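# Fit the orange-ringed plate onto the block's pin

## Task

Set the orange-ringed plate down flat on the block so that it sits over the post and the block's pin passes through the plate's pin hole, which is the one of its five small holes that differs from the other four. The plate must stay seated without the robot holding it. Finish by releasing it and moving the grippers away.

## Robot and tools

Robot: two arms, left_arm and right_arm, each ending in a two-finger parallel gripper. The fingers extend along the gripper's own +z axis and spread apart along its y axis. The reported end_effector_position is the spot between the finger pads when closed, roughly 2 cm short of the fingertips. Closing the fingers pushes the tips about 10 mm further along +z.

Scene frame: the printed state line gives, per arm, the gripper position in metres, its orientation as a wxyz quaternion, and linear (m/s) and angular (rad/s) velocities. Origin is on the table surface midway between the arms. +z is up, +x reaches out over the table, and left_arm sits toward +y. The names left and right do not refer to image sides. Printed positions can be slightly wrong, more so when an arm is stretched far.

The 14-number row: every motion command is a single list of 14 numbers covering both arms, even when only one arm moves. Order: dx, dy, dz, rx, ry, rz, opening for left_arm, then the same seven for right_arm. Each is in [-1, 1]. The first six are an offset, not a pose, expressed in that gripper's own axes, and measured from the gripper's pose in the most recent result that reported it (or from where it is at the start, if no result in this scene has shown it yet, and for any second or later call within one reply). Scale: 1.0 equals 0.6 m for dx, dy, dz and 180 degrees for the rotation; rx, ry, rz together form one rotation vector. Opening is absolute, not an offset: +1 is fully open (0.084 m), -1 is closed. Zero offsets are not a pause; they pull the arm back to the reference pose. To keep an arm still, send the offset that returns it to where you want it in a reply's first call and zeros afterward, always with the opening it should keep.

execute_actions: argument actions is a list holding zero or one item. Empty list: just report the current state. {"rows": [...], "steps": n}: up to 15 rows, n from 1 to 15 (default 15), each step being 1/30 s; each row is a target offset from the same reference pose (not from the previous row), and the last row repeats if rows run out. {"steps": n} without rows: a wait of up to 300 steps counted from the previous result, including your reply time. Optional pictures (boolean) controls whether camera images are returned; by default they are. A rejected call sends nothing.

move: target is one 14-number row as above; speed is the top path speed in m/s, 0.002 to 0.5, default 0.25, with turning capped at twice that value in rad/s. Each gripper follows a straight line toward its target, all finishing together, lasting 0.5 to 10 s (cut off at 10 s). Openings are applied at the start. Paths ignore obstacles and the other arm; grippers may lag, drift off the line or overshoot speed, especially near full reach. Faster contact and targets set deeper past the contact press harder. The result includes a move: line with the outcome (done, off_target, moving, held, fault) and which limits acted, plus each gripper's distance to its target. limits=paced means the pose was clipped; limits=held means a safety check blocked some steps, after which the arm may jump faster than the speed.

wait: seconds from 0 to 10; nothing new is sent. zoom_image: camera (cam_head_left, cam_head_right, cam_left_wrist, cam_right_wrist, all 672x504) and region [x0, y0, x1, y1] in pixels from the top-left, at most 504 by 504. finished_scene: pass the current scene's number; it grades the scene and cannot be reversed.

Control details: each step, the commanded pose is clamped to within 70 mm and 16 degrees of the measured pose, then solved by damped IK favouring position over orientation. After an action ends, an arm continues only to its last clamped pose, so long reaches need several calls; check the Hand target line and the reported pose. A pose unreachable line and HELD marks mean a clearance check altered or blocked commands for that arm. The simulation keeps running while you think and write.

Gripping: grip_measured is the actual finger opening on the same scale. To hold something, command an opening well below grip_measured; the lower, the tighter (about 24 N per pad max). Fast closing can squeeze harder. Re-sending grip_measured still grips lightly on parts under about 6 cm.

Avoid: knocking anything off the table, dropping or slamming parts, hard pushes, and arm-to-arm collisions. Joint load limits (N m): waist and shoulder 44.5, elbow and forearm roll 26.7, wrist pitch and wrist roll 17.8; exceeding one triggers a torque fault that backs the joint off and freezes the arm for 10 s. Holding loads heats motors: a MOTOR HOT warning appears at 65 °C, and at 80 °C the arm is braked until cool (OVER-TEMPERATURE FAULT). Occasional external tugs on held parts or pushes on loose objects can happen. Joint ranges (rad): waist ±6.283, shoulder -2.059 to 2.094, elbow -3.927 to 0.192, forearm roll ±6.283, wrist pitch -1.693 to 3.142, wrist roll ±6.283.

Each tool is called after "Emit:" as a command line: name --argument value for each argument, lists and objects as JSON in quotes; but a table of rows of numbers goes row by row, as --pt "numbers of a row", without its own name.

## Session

Emit:
execute_actions --actions '[]'

Scene clock: 0.00 s of 5100.00 s.
left_arm: end_effector_position=(+0.4260, +0.4632, +0.1661) grip_measured=+1.00 end_effector_quat_wxyz=(+0.054, +0.994, +0.096, -0.021) end_effector_velocity=(+0.001, -0.000, +0.001) end_effector_angular_velocity=(-0.000, -0.003, -0.001) | right_arm: end_effector_position=(+0.4033, -0.5374, +0.2693) grip_measured=+1.00 end_effector_quat_wxyz=(-0.057, +0.937, +0.333, -0.091) end_effector_velocity=(-0.000, -0.000, -0.000) end_effector_angular_velocity=(-0.000, +0.001, +0.000)
Joint positions: left_arm=[ 0.377 -0.031 -0.931 -0.118  1.022  0.116  0.084] | right_arm=[-0.214 -0.136 -1.142 -0.011  1.493 -0.948  0.084]
Joint velocities: left_arm=[-0.001 -0.002 -0.001 -0.001 -0.     0.001  0.   ] | right_arm=[ 0.     0.     0.    -0.001  0.001  0.     0.   ]
Hand target (left_arm): +0.426, +0.463, +0.166; +0.054, +0.994, +0.096, -0.021
Hand target (right_arm): +0.403, -0.537, +0.269; -0.057, +0.937, +0.333, -0.091

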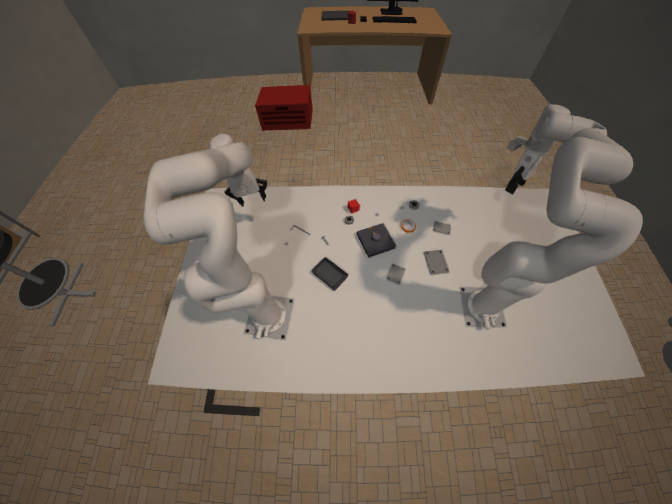

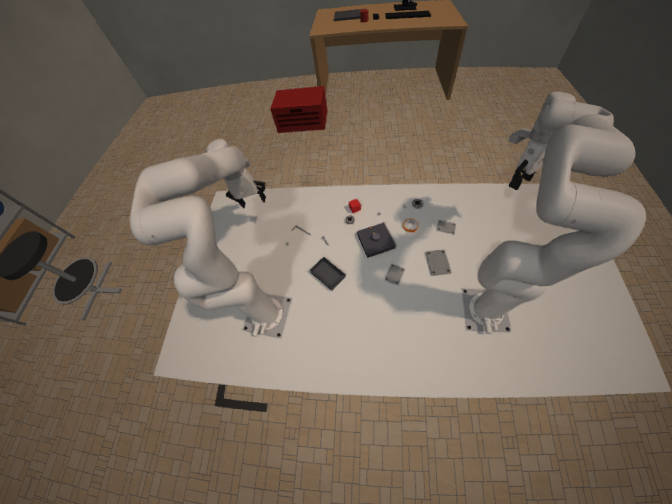

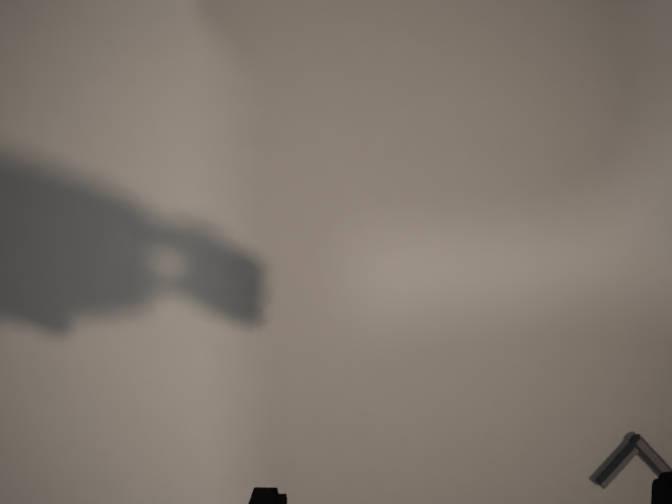

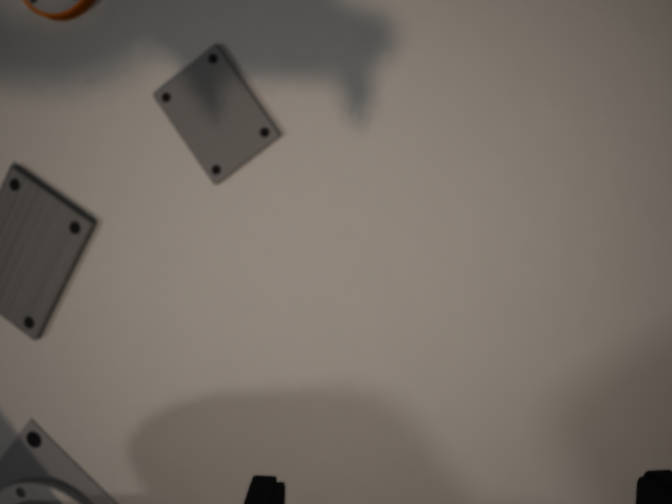

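Emit:
move --target '[0,0,0,0,0,0,1, 0.2555,-0.4377,0.158,-0.0537,0.0425,0,1]' --speed 0.25

Scene clock: 17.97 s of 5100.00 s.
left_arm: end_effector_position=(+0.4260, +0.4632, +0.1661) grip_measured=+1.00 end_effector_quat_wxyz=(+0.054, +0.994, +0.096, -0.021) end_effector_velocity=(+0.000, +0.000, +0.001) end_effector_angular_velocity=(-0.000, -0.002, +0.001) | right_arm: end_effector_position=(+0.3396, -0.2330, +0.2008) grip_measured=+1.00 end_effector_quat_wxyz=(+0.000, +0.942, +0.334, -0.000) end_effector_velocity=(-0.001, +0.003, -0.001) end_effector_angular_velocity=(-0.002, -0.002, +0.002)
Joint positions: left_arm=[ 0.377 -0.031 -0.931 -0.118  1.022  0.116  0.084] | right_arm=[ 0.631 -0.345 -0.713 -0.001  1.059 -0.104  0.084]
Joint velocities: left_arm=[ 0.001 -0.002 -0.    -0.001 -0.     0.    -0.   ] | right_arm=[ 0.009  0.004 -0.001 -0.003 -0.003  0.008 -0.   ]
Hand target (left_arm): +0.426, +0.463, +0.166; +0.054, +0.994, +0.096, -0.021
Hand target (right_arm): +0.339, -0.233, +0.201; +0.000, +0.942, +0.335, -0.000
Off the commanded pose (left_arm): 0.000 m, 0 deg.
Off the commanded pose (right_arm): 0.000 m, 0 deg.
After step 90, 13.13 s passed at rest.
move: done

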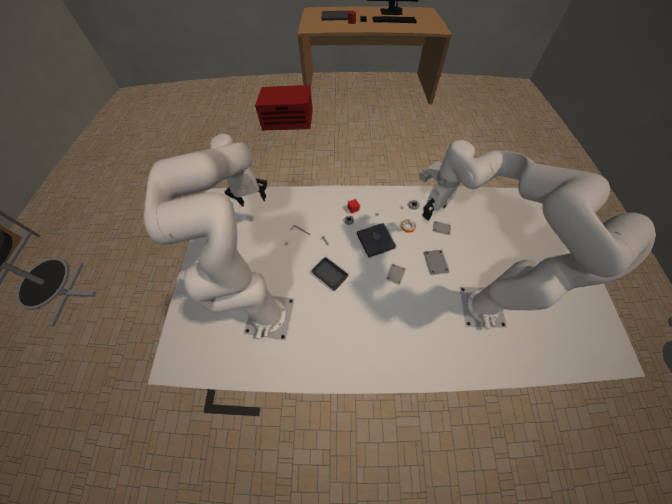

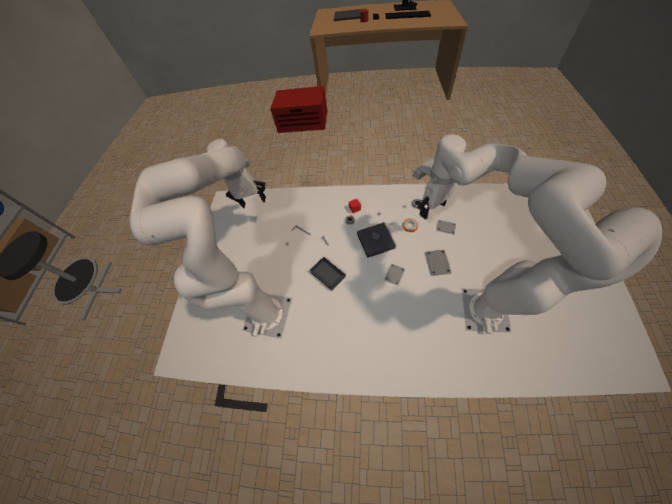

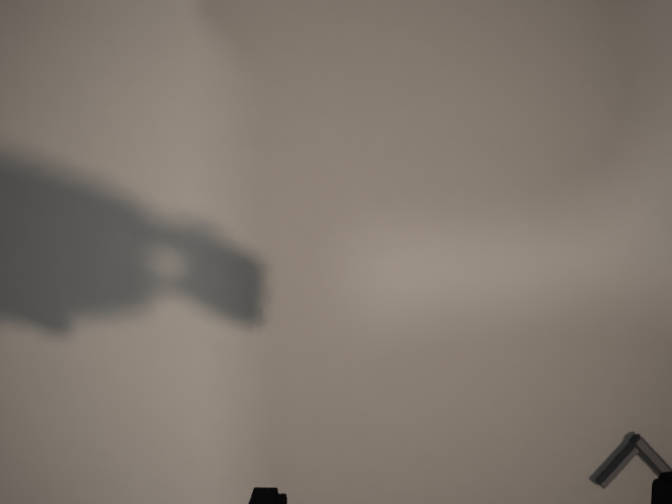

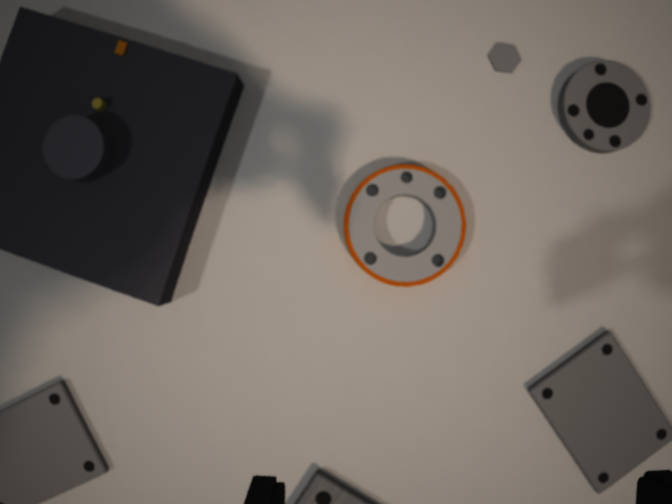

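Emit:
move --target '[0,0,0,0,0,0,1, 0.13,0.005,0.26,0,0,0.0139,1]' --speed 0.2

Scene clock: 25.40 s of 5100.00 s.
left_arm: end_effector_position=(+0.4260, +0.4632, +0.1661) grip_measured=+1.00 end_effector_quat_wxyz=(+0.054, +0.994, +0.096, -0.021) end_effector_velocity=(-0.000, +0.001, -0.000) end_effector_angular_velocity=(+0.000, +0.001, -0.000) | right_arm: end_effector_position=(+0.4017, -0.1863, +0.0453) grip_measured=+1.00 end_effector_quat_wxyz=(+0.000, +0.949, +0.314, +0.000) end_effector_velocity=(-0.000, +0.000, -0.003) end_effector_angular_velocity=(-0.003, +0.003, +0.002)
Joint positions: left_arm=[ 0.377 -0.031 -0.931 -0.118  1.022  0.116  0.084] | right_arm=[ 0.643  0.203 -0.806 -0.     0.603 -0.049  0.084]
Joint velocities: left_arm=[0.002 0.001 0.    0.001 0.    0.002 0.   ] | right_arm=[ 0.001  0.01  -0.002 -0.001 -0.003  0.     0.   ]
Hand target (left_arm): +0.426, +0.463, +0.166; +0.054, +0.994, +0.096, -0.021
Hand target (right_arm): +0.402, -0.186, +0.045; +0.000, +0.949, +0.314, -0.000
Off the commanded pose (left_arm): 0.000 m, 0 deg.
Off the commanded pose (right_arm): 0.001 m, 0 deg.
After step 90, 3.03 s passed at rest.
move: done

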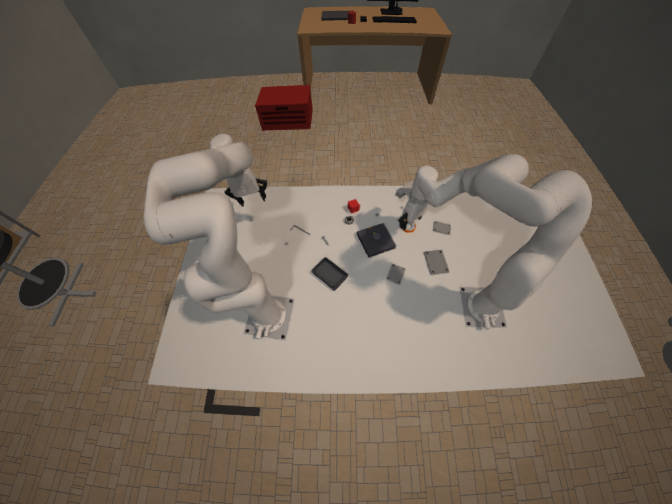

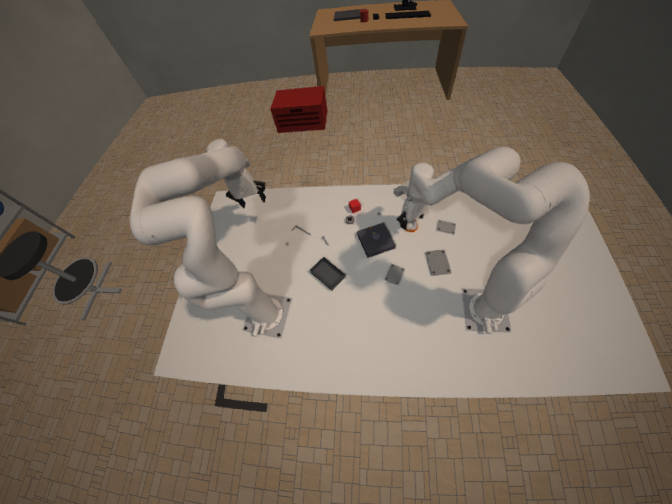

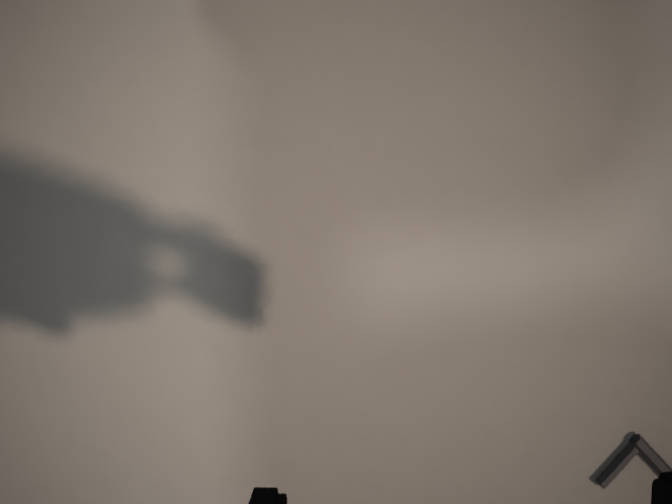

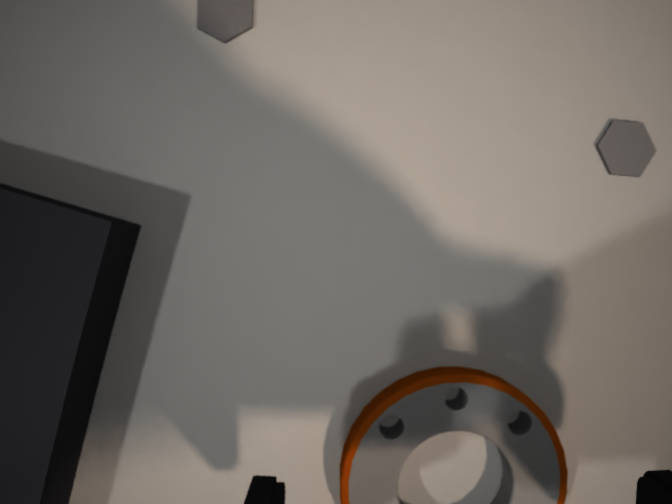

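Emit:
move --target '[0,0,0,0,0,0,1, 0,0.0033,0.0455,0,0,0,1]' --speed 0.05

Emit:
move --target '[0,0,0,0,0,0,1, 0,0,0,0,0,0,0.1]' --speed 0.02

Scene clock: 31.10 s of 5100.00 s.
left_arm: end_effector_position=(+0.4260, +0.4632, +0.1661) grip_measured=+1.00 end_effector_quat_wxyz=(+0.054, +0.994, +0.096, -0.021) end_effector_velocity=(-0.000, -0.000, -0.001) end_effector_angular_velocity=(-0.001, +0.001, +0.000) | right_arm: end_effector_position=(+0.4029, -0.1878, +0.0183) grip_measured=+1.00 end_effector_quat_wxyz=(-0.000, +0.949, +0.314, +0.000) end_effector_velocity=(+0.000, -0.001, -0.001) end_effector_angular_velocity=(-0.001, +0.000, +0.001)
Joint positions: left_arm=[ 0.377 -0.031 -0.931 -0.118  1.022  0.116  0.084] | right_arm=[ 0.638  0.274 -0.802 -0.     0.527 -0.053  0.084]
Joint velocities: left_arm=[-0.     0.001  0.001 -0.001 -0.001  0.    -0.   ] | right_arm=[-0.001  0.004 -0.    -0.002 -0.003 -0.     0.   ]
Hand target (left_arm): +0.426, +0.463, +0.166; +0.054, +0.994, +0.096, -0.021
Hand target (right_arm): +0.403, -0.188, +0.018; +0.000, +0.949, +0.314, +0.000
Off the commanded pose (left_arm): 0.000 m, 0 deg.
Off the commanded pose (right_arm): 0.000 m, 0 deg.
After step 90, 1.83 s passed at rest.
move: done

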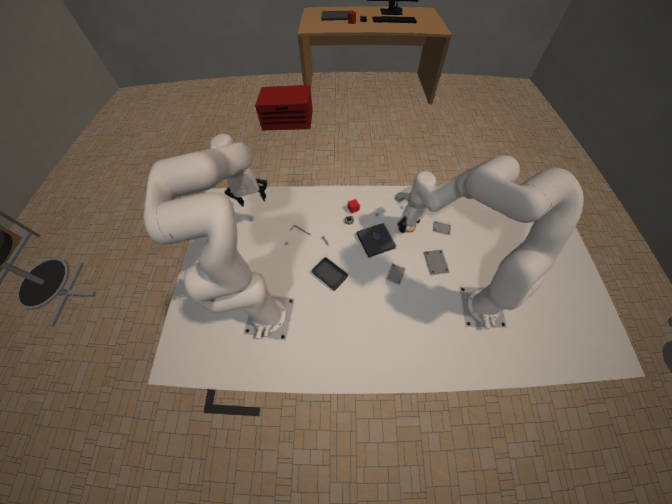

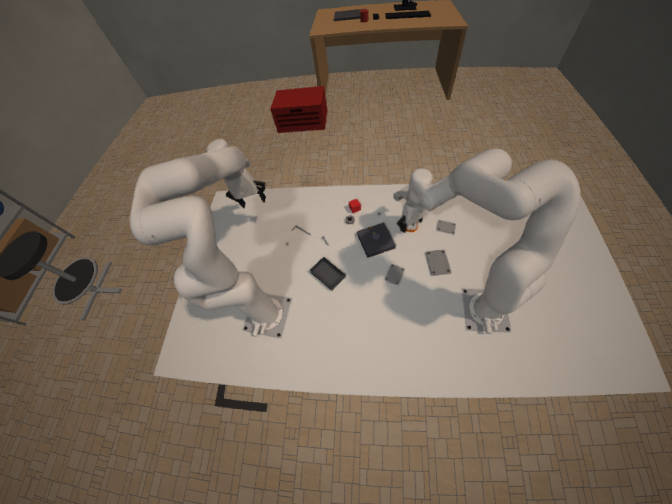

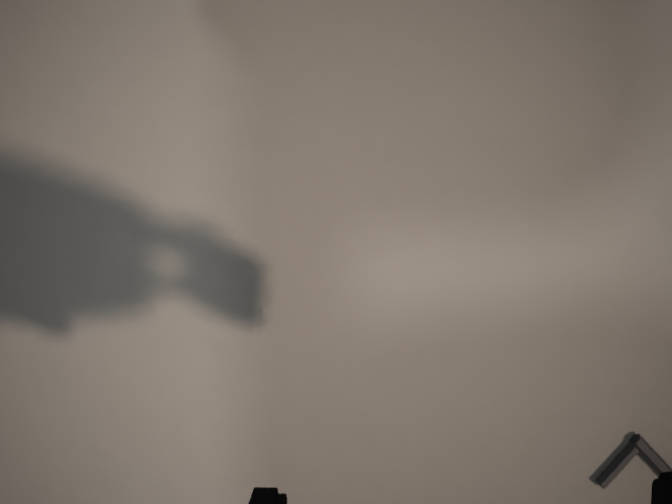

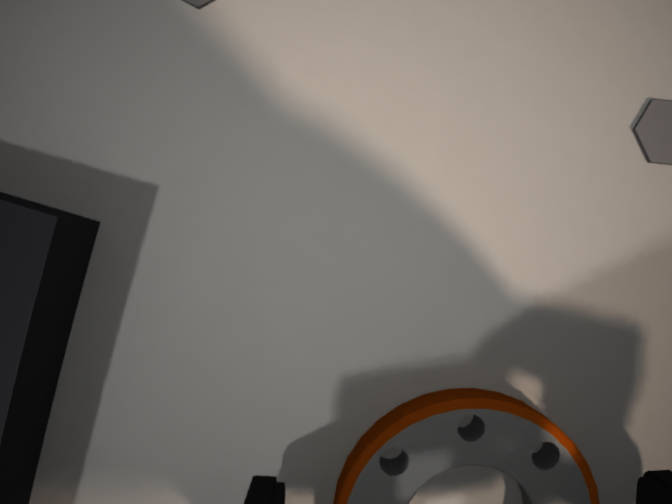

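Scene clock: 31.60 s of 5100.00 s.
left_arm: end_effector_position=(+0.4260, +0.4632, +0.1661) grip_measured=+1.00 end_effector_quat_wxyz=(+0.054, +0.994, +0.096, -0.021) end_effector_velocity=(+0.000, -0.000, +0.000) end_effector_angular_velocity=(+0.001, -0.001, -0.001) | right_arm: end_effector_position=(+0.4031, -0.1877, +0.0184) grip_measured=+0.45 end_effector_quat_wxyz=(-0.000, +0.949, +0.314, +0.001) end_effector_velocity=(+0.000, -0.000, -0.000) end_effector_angular_velocity=(+0.000, +0.000, -0.001)
Joint positions: left_arm=[ 0.377 -0.031 -0.931 -0.118  1.022  0.116  0.084] | right_arm=[ 0.638  0.274 -0.802 -0.     0.527 -0.053  0.063]
Joint velocities: left_arm=[-0.001 -0.001 -0.     0.001 -0.001  0.    -0.   ] | right_arm=[-0.  0. -0.  0.  0.  0.  0.]
Hand target (left_arm): +0.426, +0.463, +0.166; +0.054, +0.994, +0.096, -0.021
Hand target (right_arm): +0.403, -0.188, +0.018; -0.000, +0.949, +0.314, +0.000
Off the commanded pose (left_arm): 0.000 m, 0 deg.
Off the commanded pose (right_arm): 0.000 m, 0 deg.
move: done

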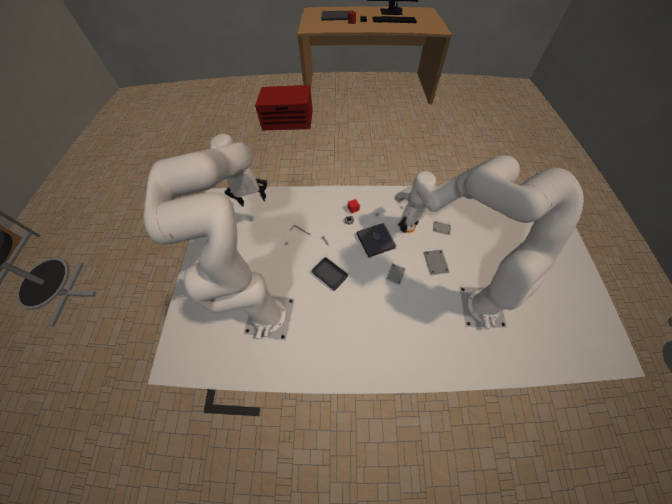

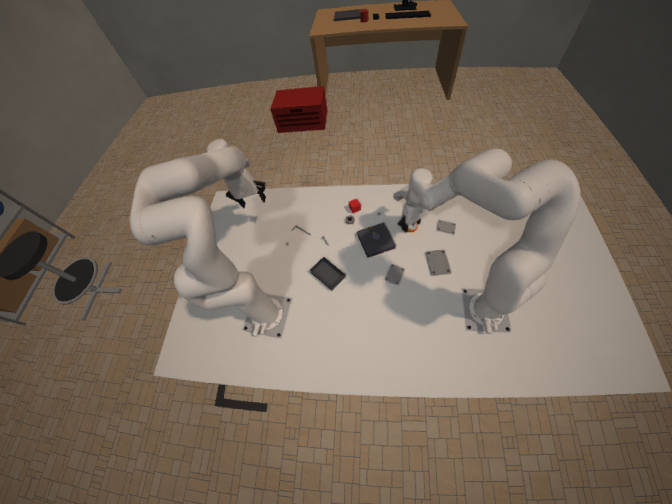

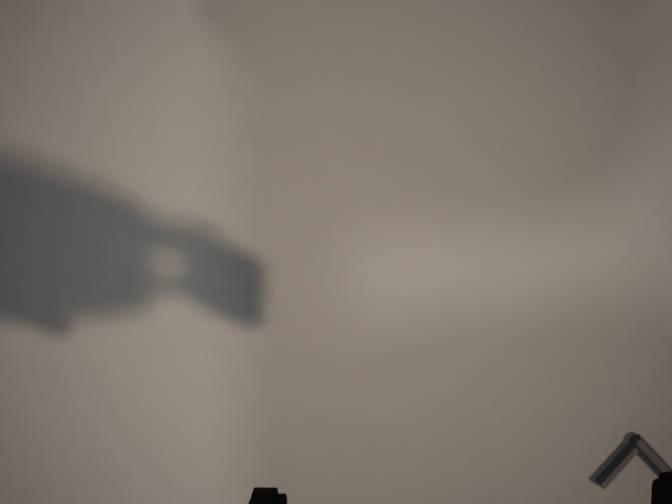

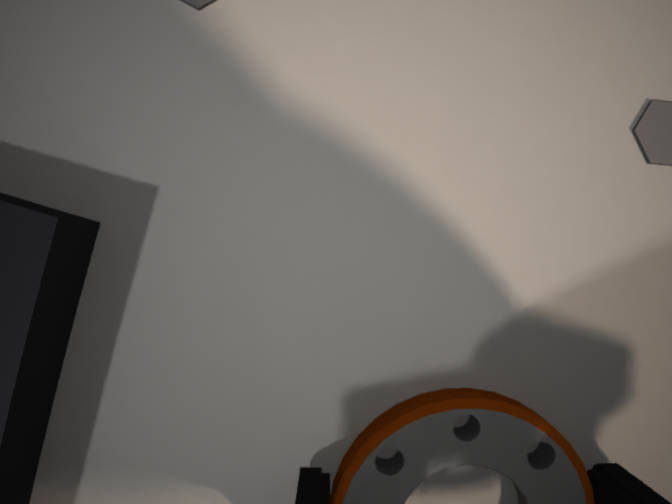

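Emit:
move --target '[0,0,0,0,0,0,1, 0,0,-0.095,0,0,0,0.1]' --speed 0.1

Emit:
move --target '[0,0,0,0,0,0,1, -0.0368,-0.2901,0,0,0,0.0833,0.1]' --speed 0.15

Scene clock: 53.73 s of 5100.00 s.
left_arm: end_effector_position=(+0.4260, +0.4632, +0.1661) grip_measured=+1.00 end_effector_quat_wxyz=(+0.054, +0.994, +0.096, -0.021) end_effector_velocity=(-0.000, -0.000, -0.000) end_effector_angular_velocity=(-0.001, +0.000, +0.001) | right_arm: end_effector_position=(+0.4029, -0.1879, +0.0748) grip_measured=+0.45 end_effector_quat_wxyz=(+0.000, +0.949, +0.314, +0.000) end_effector_velocity=(+0.001, +0.001, +0.003) end_effector_angular_velocity=(+0.003, -0.002, -0.001)
Joint positions: left_arm=[ 0.377 -0.031 -0.931 -0.118  1.022  0.116  0.084] | right_arm=[ 0.638  0.133 -0.821 -0.     0.687 -0.053  0.063]
Joint velocities: left_arm=[ 0.    -0.     0.001 -0.001 -0.     0.     0.   ] | right_arm=[ 0.001 -0.006 -0.003  0.002  0.006 -0.    -0.   ]
Hand target (left_arm): +0.426, +0.463, +0.166; +0.054, +0.994, +0.096, -0.021
Hand target (right_arm): +0.403, -0.188, +0.075; -0.000, +0.949, +0.314, +0.001
Off the commanded pose (left_arm): 0.000 m, 0 deg.
Off the commanded pose (right_arm): 0.001 m, 0 deg.
After step 90, 18.17 s passed at rest.
move: done

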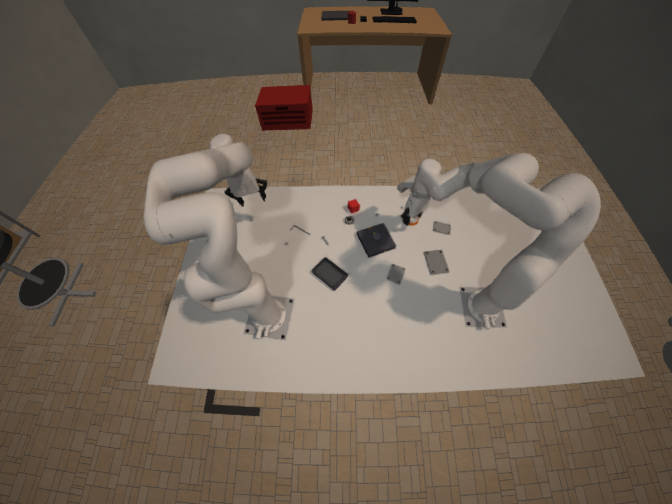

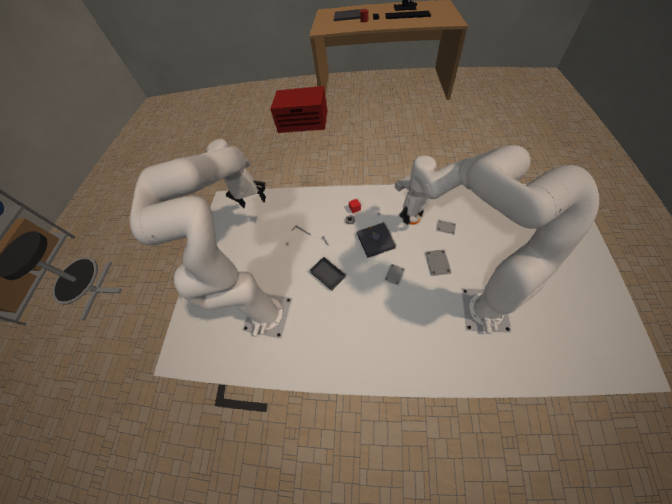

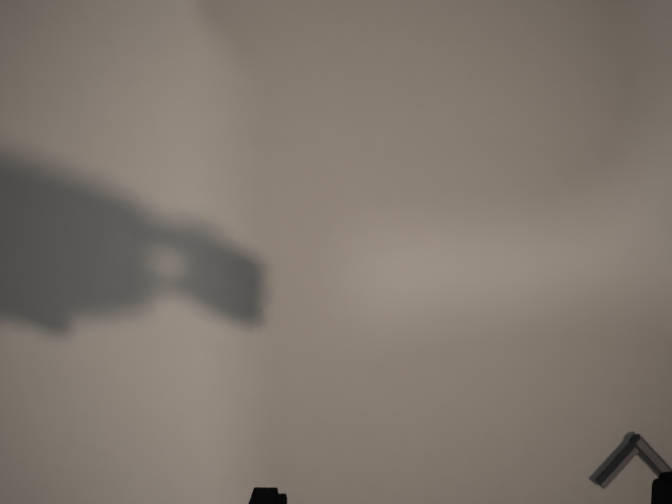

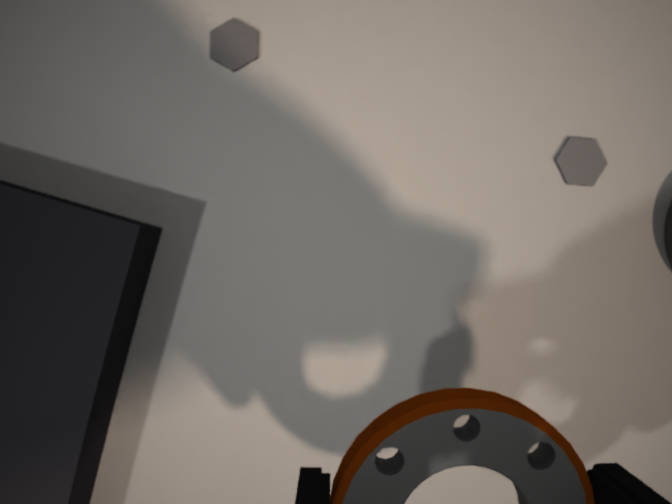

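Scene clock: 55.33 s of 5100.00 s.
left_arm: end_effector_position=(+0.4260, +0.4632, +0.1661) grip_measured=+1.00 end_effector_quat_wxyz=(+0.054, +0.994, +0.096, -0.021) end_effector_velocity=(-0.000, -0.000, -0.001) end_effector_angular_velocity=(-0.000, +0.002, -0.000) | right_arm: end_effector_position=(+0.2819, -0.0616, +0.0748) grip_measured=+0.45 end_effector_quat_wxyz=(+0.000, +0.982, +0.187, +0.000) end_effector_velocity=(-0.002, +0.002, +0.000) end_effector_angular_velocity=(-0.001, -0.000, -0.005)
Joint positions: left_arm=[ 0.377 -0.031 -0.931 -0.118  1.022  0.116  0.084] | right_arm=[ 1.033  0.143 -0.833 -0.001  0.69   0.604  0.063]
Joint velocities: left_arm=[-0.001  0.001  0.001  0.     0.    -0.001 -0.   ] | right_arm=[ 0.007  0.002 -0.003 -0.001  0.001  0.013  0.   ]
Hand target (left_arm): +0.426, +0.463, +0.166; +0.054, +0.994, +0.096, -0.021
Hand target (right_arm): +0.282, -0.061, +0.075; +0.000, +0.982, +0.187, +0.000
Off the commanded pose (left_arm): 0.000 m, 0 deg.
Off the commanded pose (right_arm): 0.001 m, 0 deg.
move: done

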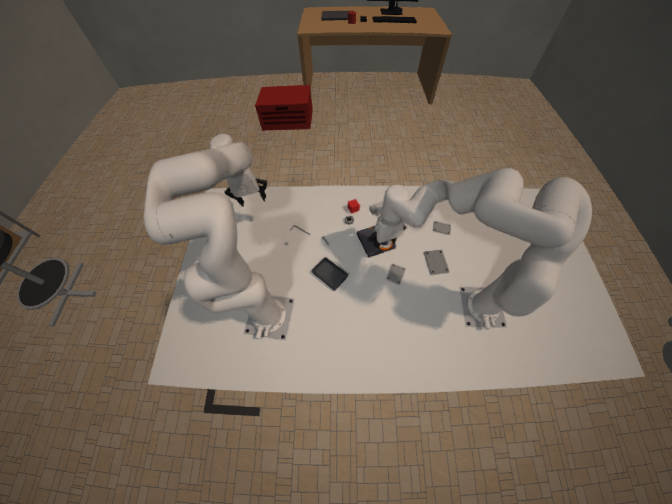

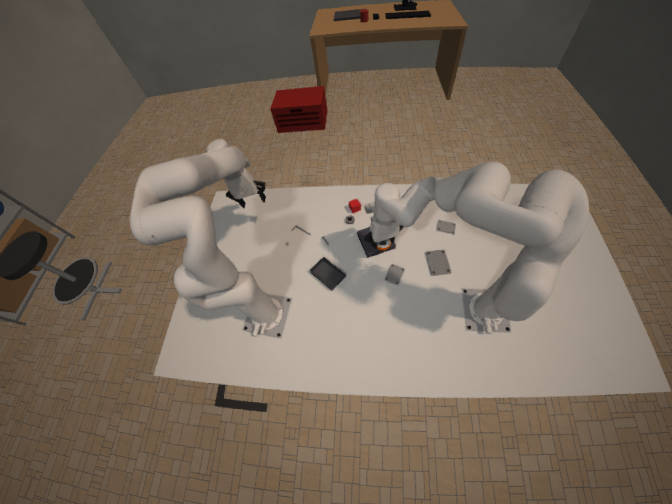

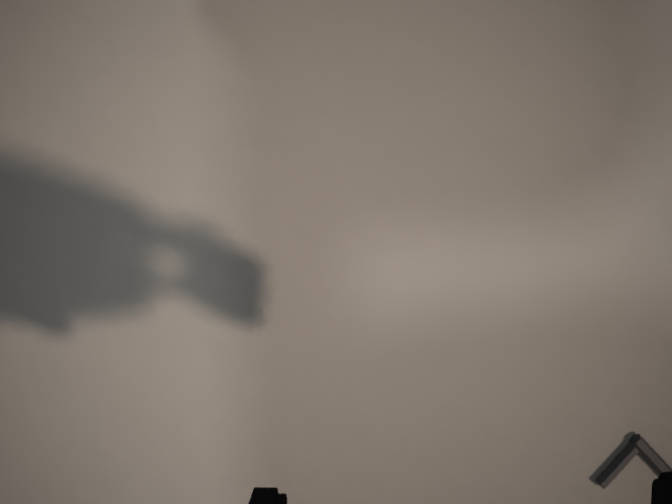

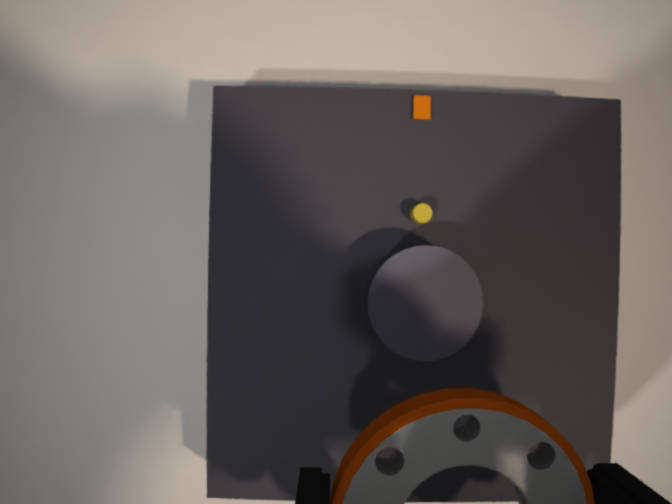

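Emit:
zoom_image --camera "cam_right_wrist" --region '[168, 252, 672, 504]'

Region (168, 252, 672, 504) of cam_right_wrist's 672x504 image, scaled by 1.000.

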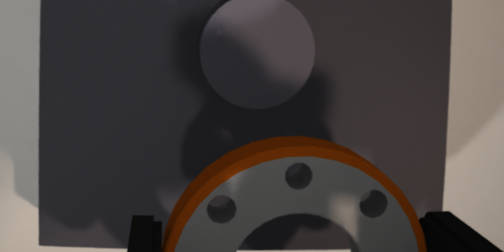

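Emit:
move --target '[0,0,0,0,0,0,1, 0,-0.0142,0.0447,0,0,0.0128,0.1]' --speed 0.04

Emit:
zoom_image --camera "cam_right_wrist" --region '[340, 252, 592, 504]'

Scene clock: 69.43 s of 5100.00 s.
left_arm: end_effector_position=(+0.4260, +0.4632, +0.1661) grip_measured=+1.00 end_effector_quat_wxyz=(+0.054, +0.994, +0.096, -0.021) end_effector_velocity=(-0.000, -0.000, +0.000) end_effector_angular_velocity=(-0.000, +0.000, -0.001) | right_arm: end_effector_position=(+0.2789, -0.0536, +0.0483) grip_measured=+0.45 end_effector_quat_wxyz=(+0.000, +0.986, +0.168, +0.001) end_effector_velocity=(+0.000, +0.002, -0.000) end_effector_angular_velocity=(+0.003, -0.003, -0.001)
Joint positions: left_arm=[ 0.377 -0.031 -0.931 -0.118  1.022  0.116  0.084] | right_arm=[ 1.049  0.218 -0.839 -0.001  0.62   0.659  0.063]
Joint velocities: left_arm=[-0.    -0.001  0.001  0.     0.     0.001 -0.   ] | right_arm=[ 0.002  0.004 -0.002 -0.001 -0.006  0.004  0.   ]
Hand target (left_arm): +0.426, +0.463, +0.166; +0.054, +0.994, +0.096, -0.021
Hand target (right_arm): +0.279, -0.054, +0.048; +0.000, +0.986, +0.168, +0.000
Off the commanded pose (left_arm): 0.000 m, 0 deg.
Off the commanded pose (right_arm): 0.000 m, 0 deg.
After step 90, 10.10 s passed at rest.
move: done

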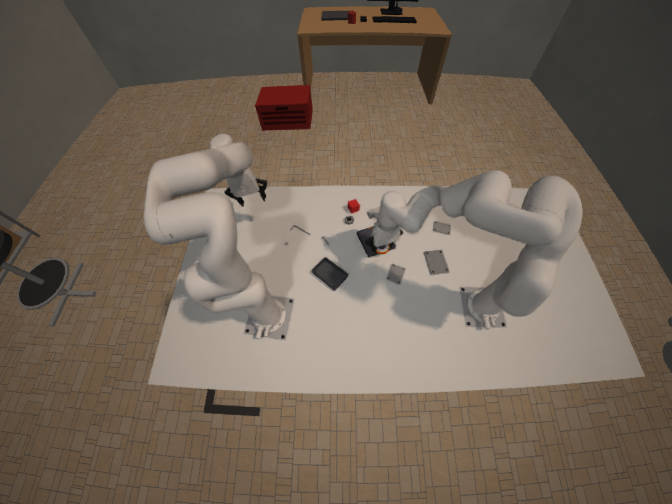

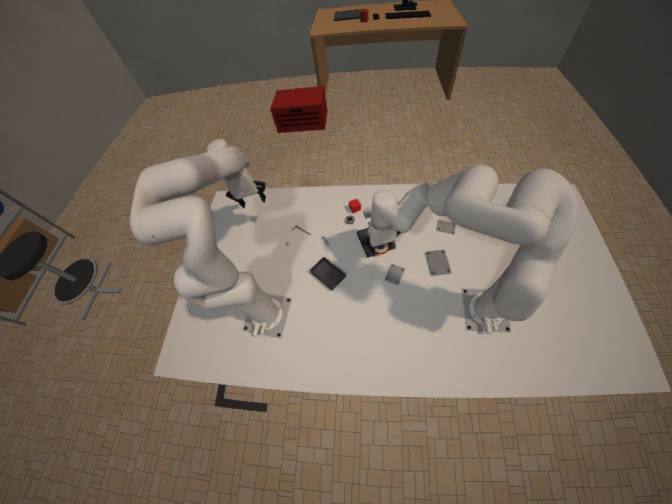

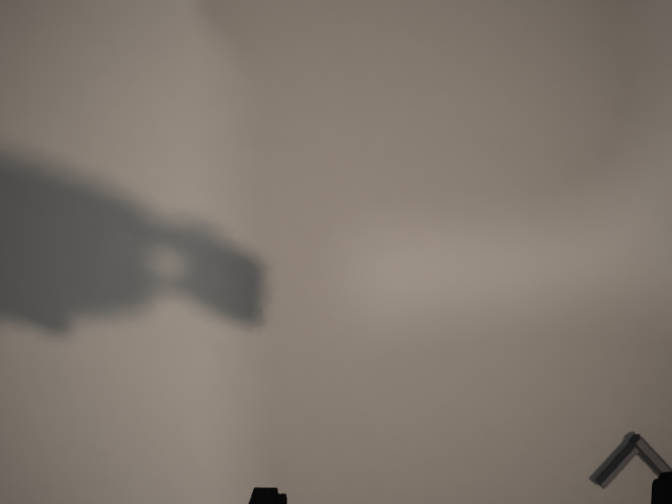

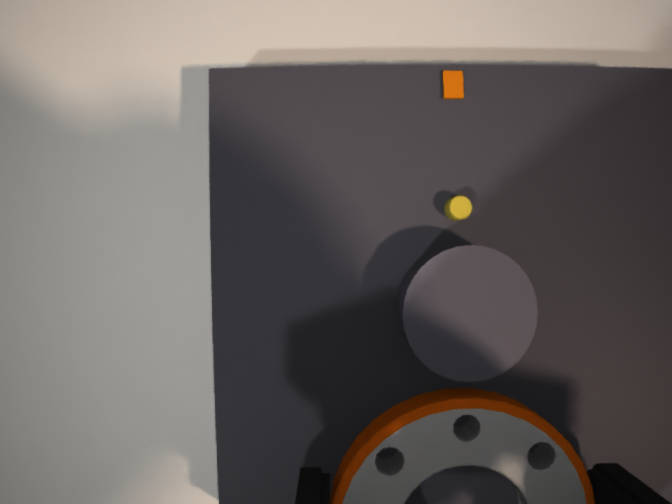

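Region (340, 252, 592, 504) of cam_right_wrist's 672x504 image, scaled by 2.000, with more detail than that image has.

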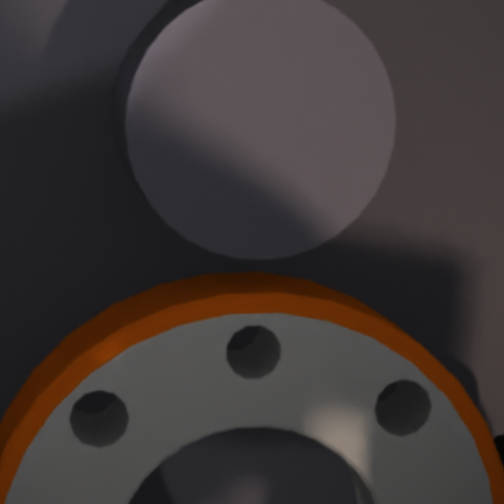

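Emit:
move --target '[0,0,0,0,0,0,1, 0,0,-0.0265,0,0,0,0.1]' --speed 0.04

Emit:
zoom_image --camera "cam_right_wrist" --region '[380, 40, 506, 166]'

Emit:
move --target '[0,0,0,0,0,0,1, 0.0852,0.0005,0,0,0,0,0.1]' --speed 0.05

Emit:
zoom_image --camera "cam_right_wrist" --region '[380, 220, 506, 346]'

Scene clock: 90.90 s of 5100.00 s.
left_arm: end_effector_position=(+0.4260, +0.4632, +0.1661) grip_measured=+1.00 end_effector_quat_wxyz=(+0.054, +0.994, +0.096, -0.021) end_effector_velocity=(-0.000, -0.001, -0.000) end_effector_angular_velocity=(-0.001, +0.000, -0.001) | right_arm: end_effector_position=(+0.2788, -0.0537, +0.0639) grip_measured=+0.45 end_effector_quat_wxyz=(+0.000, +0.986, +0.168, +0.000) end_effector_velocity=(-0.001, -0.001, +0.000) end_effector_angular_velocity=(-0.003, +0.003, -0.002)
Joint positions: left_arm=[ 0.377 -0.031 -0.931 -0.118  1.022  0.116  0.084] | right_arm=[ 1.049  0.181 -0.846 -0.001  0.664  0.659  0.063]
Joint velocities: left_arm=[-0.002 -0.     0.001 -0.002 -0.     0.    -0.   ] | right_arm=[ 0.    -0.002  0.     0.001  0.006  0.001 -0.   ]
Hand target (left_arm): +0.426, +0.463, +0.166; +0.054, +0.994, +0.096, -0.021
Hand target (right_arm): +0.279, -0.054, +0.064; +0.000, +0.986, +0.168, +0.001
Off the commanded pose (left_arm): 0.000 m, 0 deg.
Off the commanded pose (right_arm): 0.000 m, 0 deg.
After step 90, 17.70 s passed at rest.
move: done

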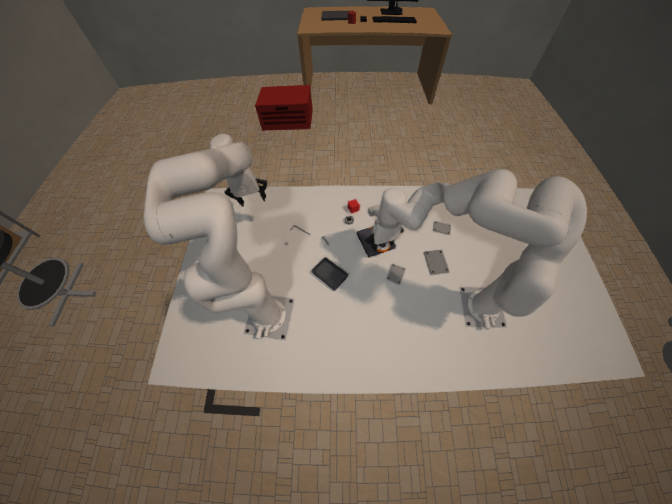

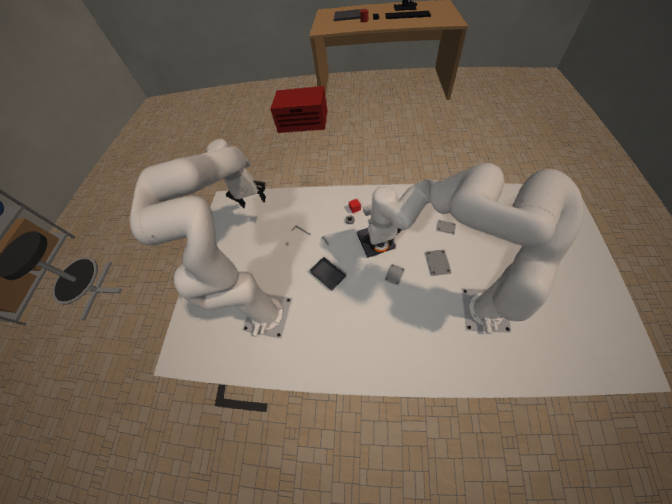

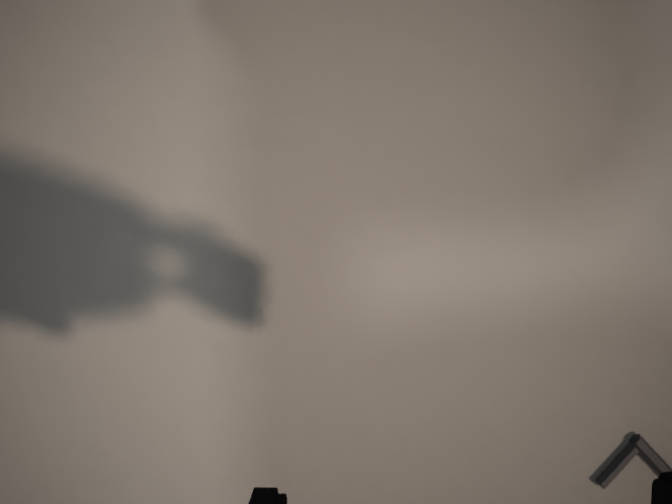

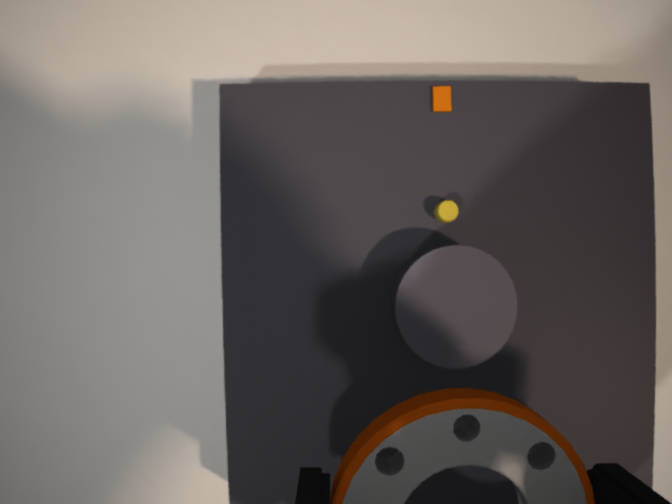

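Region (380, 40, 506, 166) of cam_right_wrist's 672x504 image, scaled by 4.000, with more detail than that image has.

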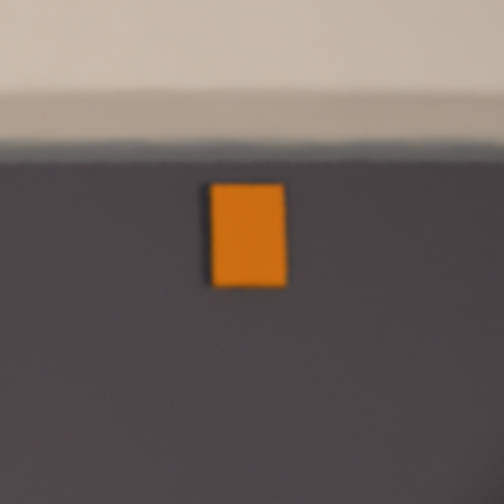

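Scene clock: 92.27 s of 5100.00 s.
left_arm: end_effector_position=(+0.4260, +0.4632, +0.1661) grip_measured=+1.00 end_effector_quat_wxyz=(+0.054, +0.994, +0.096, -0.021) end_effector_velocity=(-0.000, -0.000, -0.001) end_effector_angular_velocity=(-0.001, +0.001, +0.001) | right_arm: end_effector_position=(+0.3270, -0.0372, +0.0639) grip_measured=+0.45 end_effector_quat_wxyz=(+0.000, +0.986, +0.168, +0.000) end_effector_velocity=(+0.002, +0.001, +0.000) end_effector_angular_velocity=(+0.001, +0.000, -0.001)
Joint positions: left_arm=[ 0.377 -0.031 -0.931 -0.118  1.022  0.116  0.084] | right_arm=[ 0.985  0.297 -1.011 -0.001  0.714  0.596  0.063]
Joint velocities: left_arm=[ 0.     0.001  0.001 -0.001 -0.    -0.001  0.   ] | right_arm=[-0.002  0.004 -0.007  0.001  0.002 -0.002 -0.   ]
Hand target (left_arm): +0.426, +0.463, +0.166; +0.054, +0.994, +0.096, -0.021
Hand target (right_arm): +0.327, -0.037, +0.064; +0.000, +0.986, +0.168, +0.000
Off the commanded pose (left_arm): 0.000 m, 0 deg.
Off the commanded pose (right_arm): 0.000 m, 0 deg.
move: done

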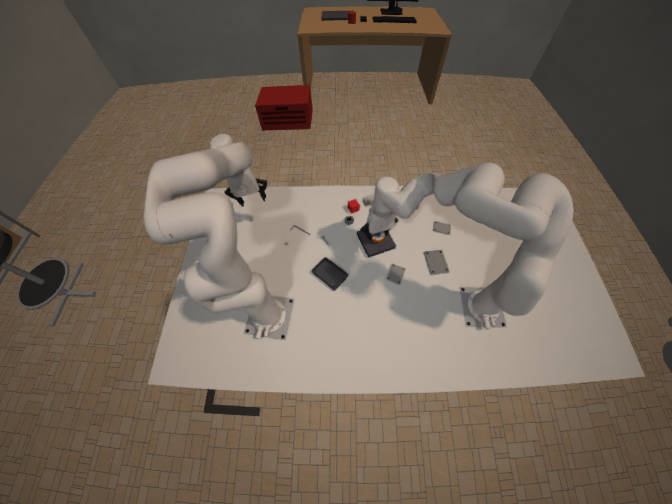

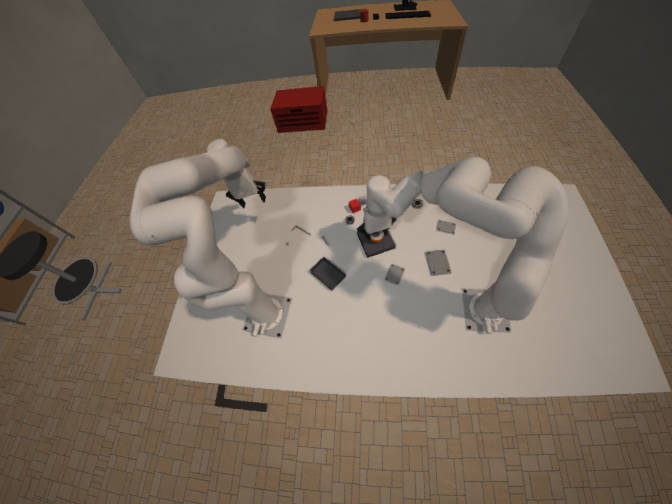

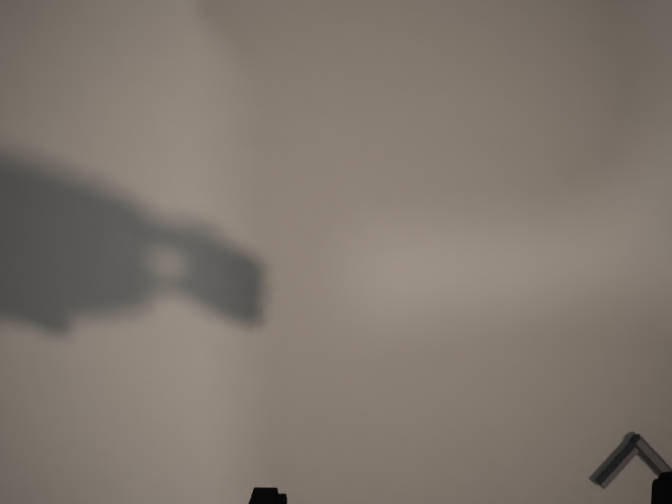

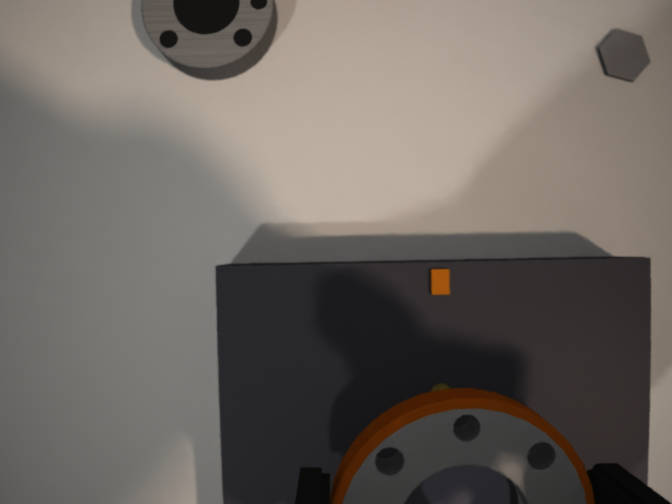

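Region (380, 220, 506, 346) of cam_right_wrist's 672x504 image, scaled by 4.000, with more detail than that image has.

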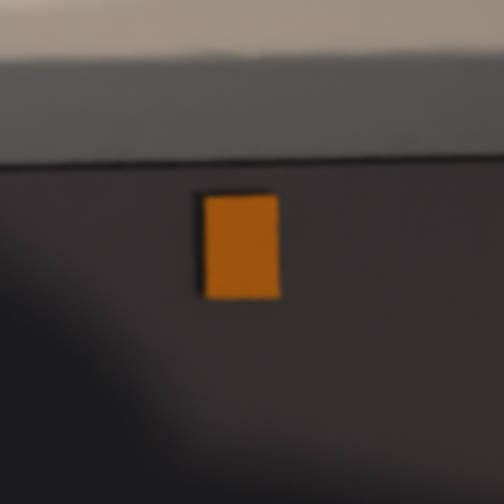

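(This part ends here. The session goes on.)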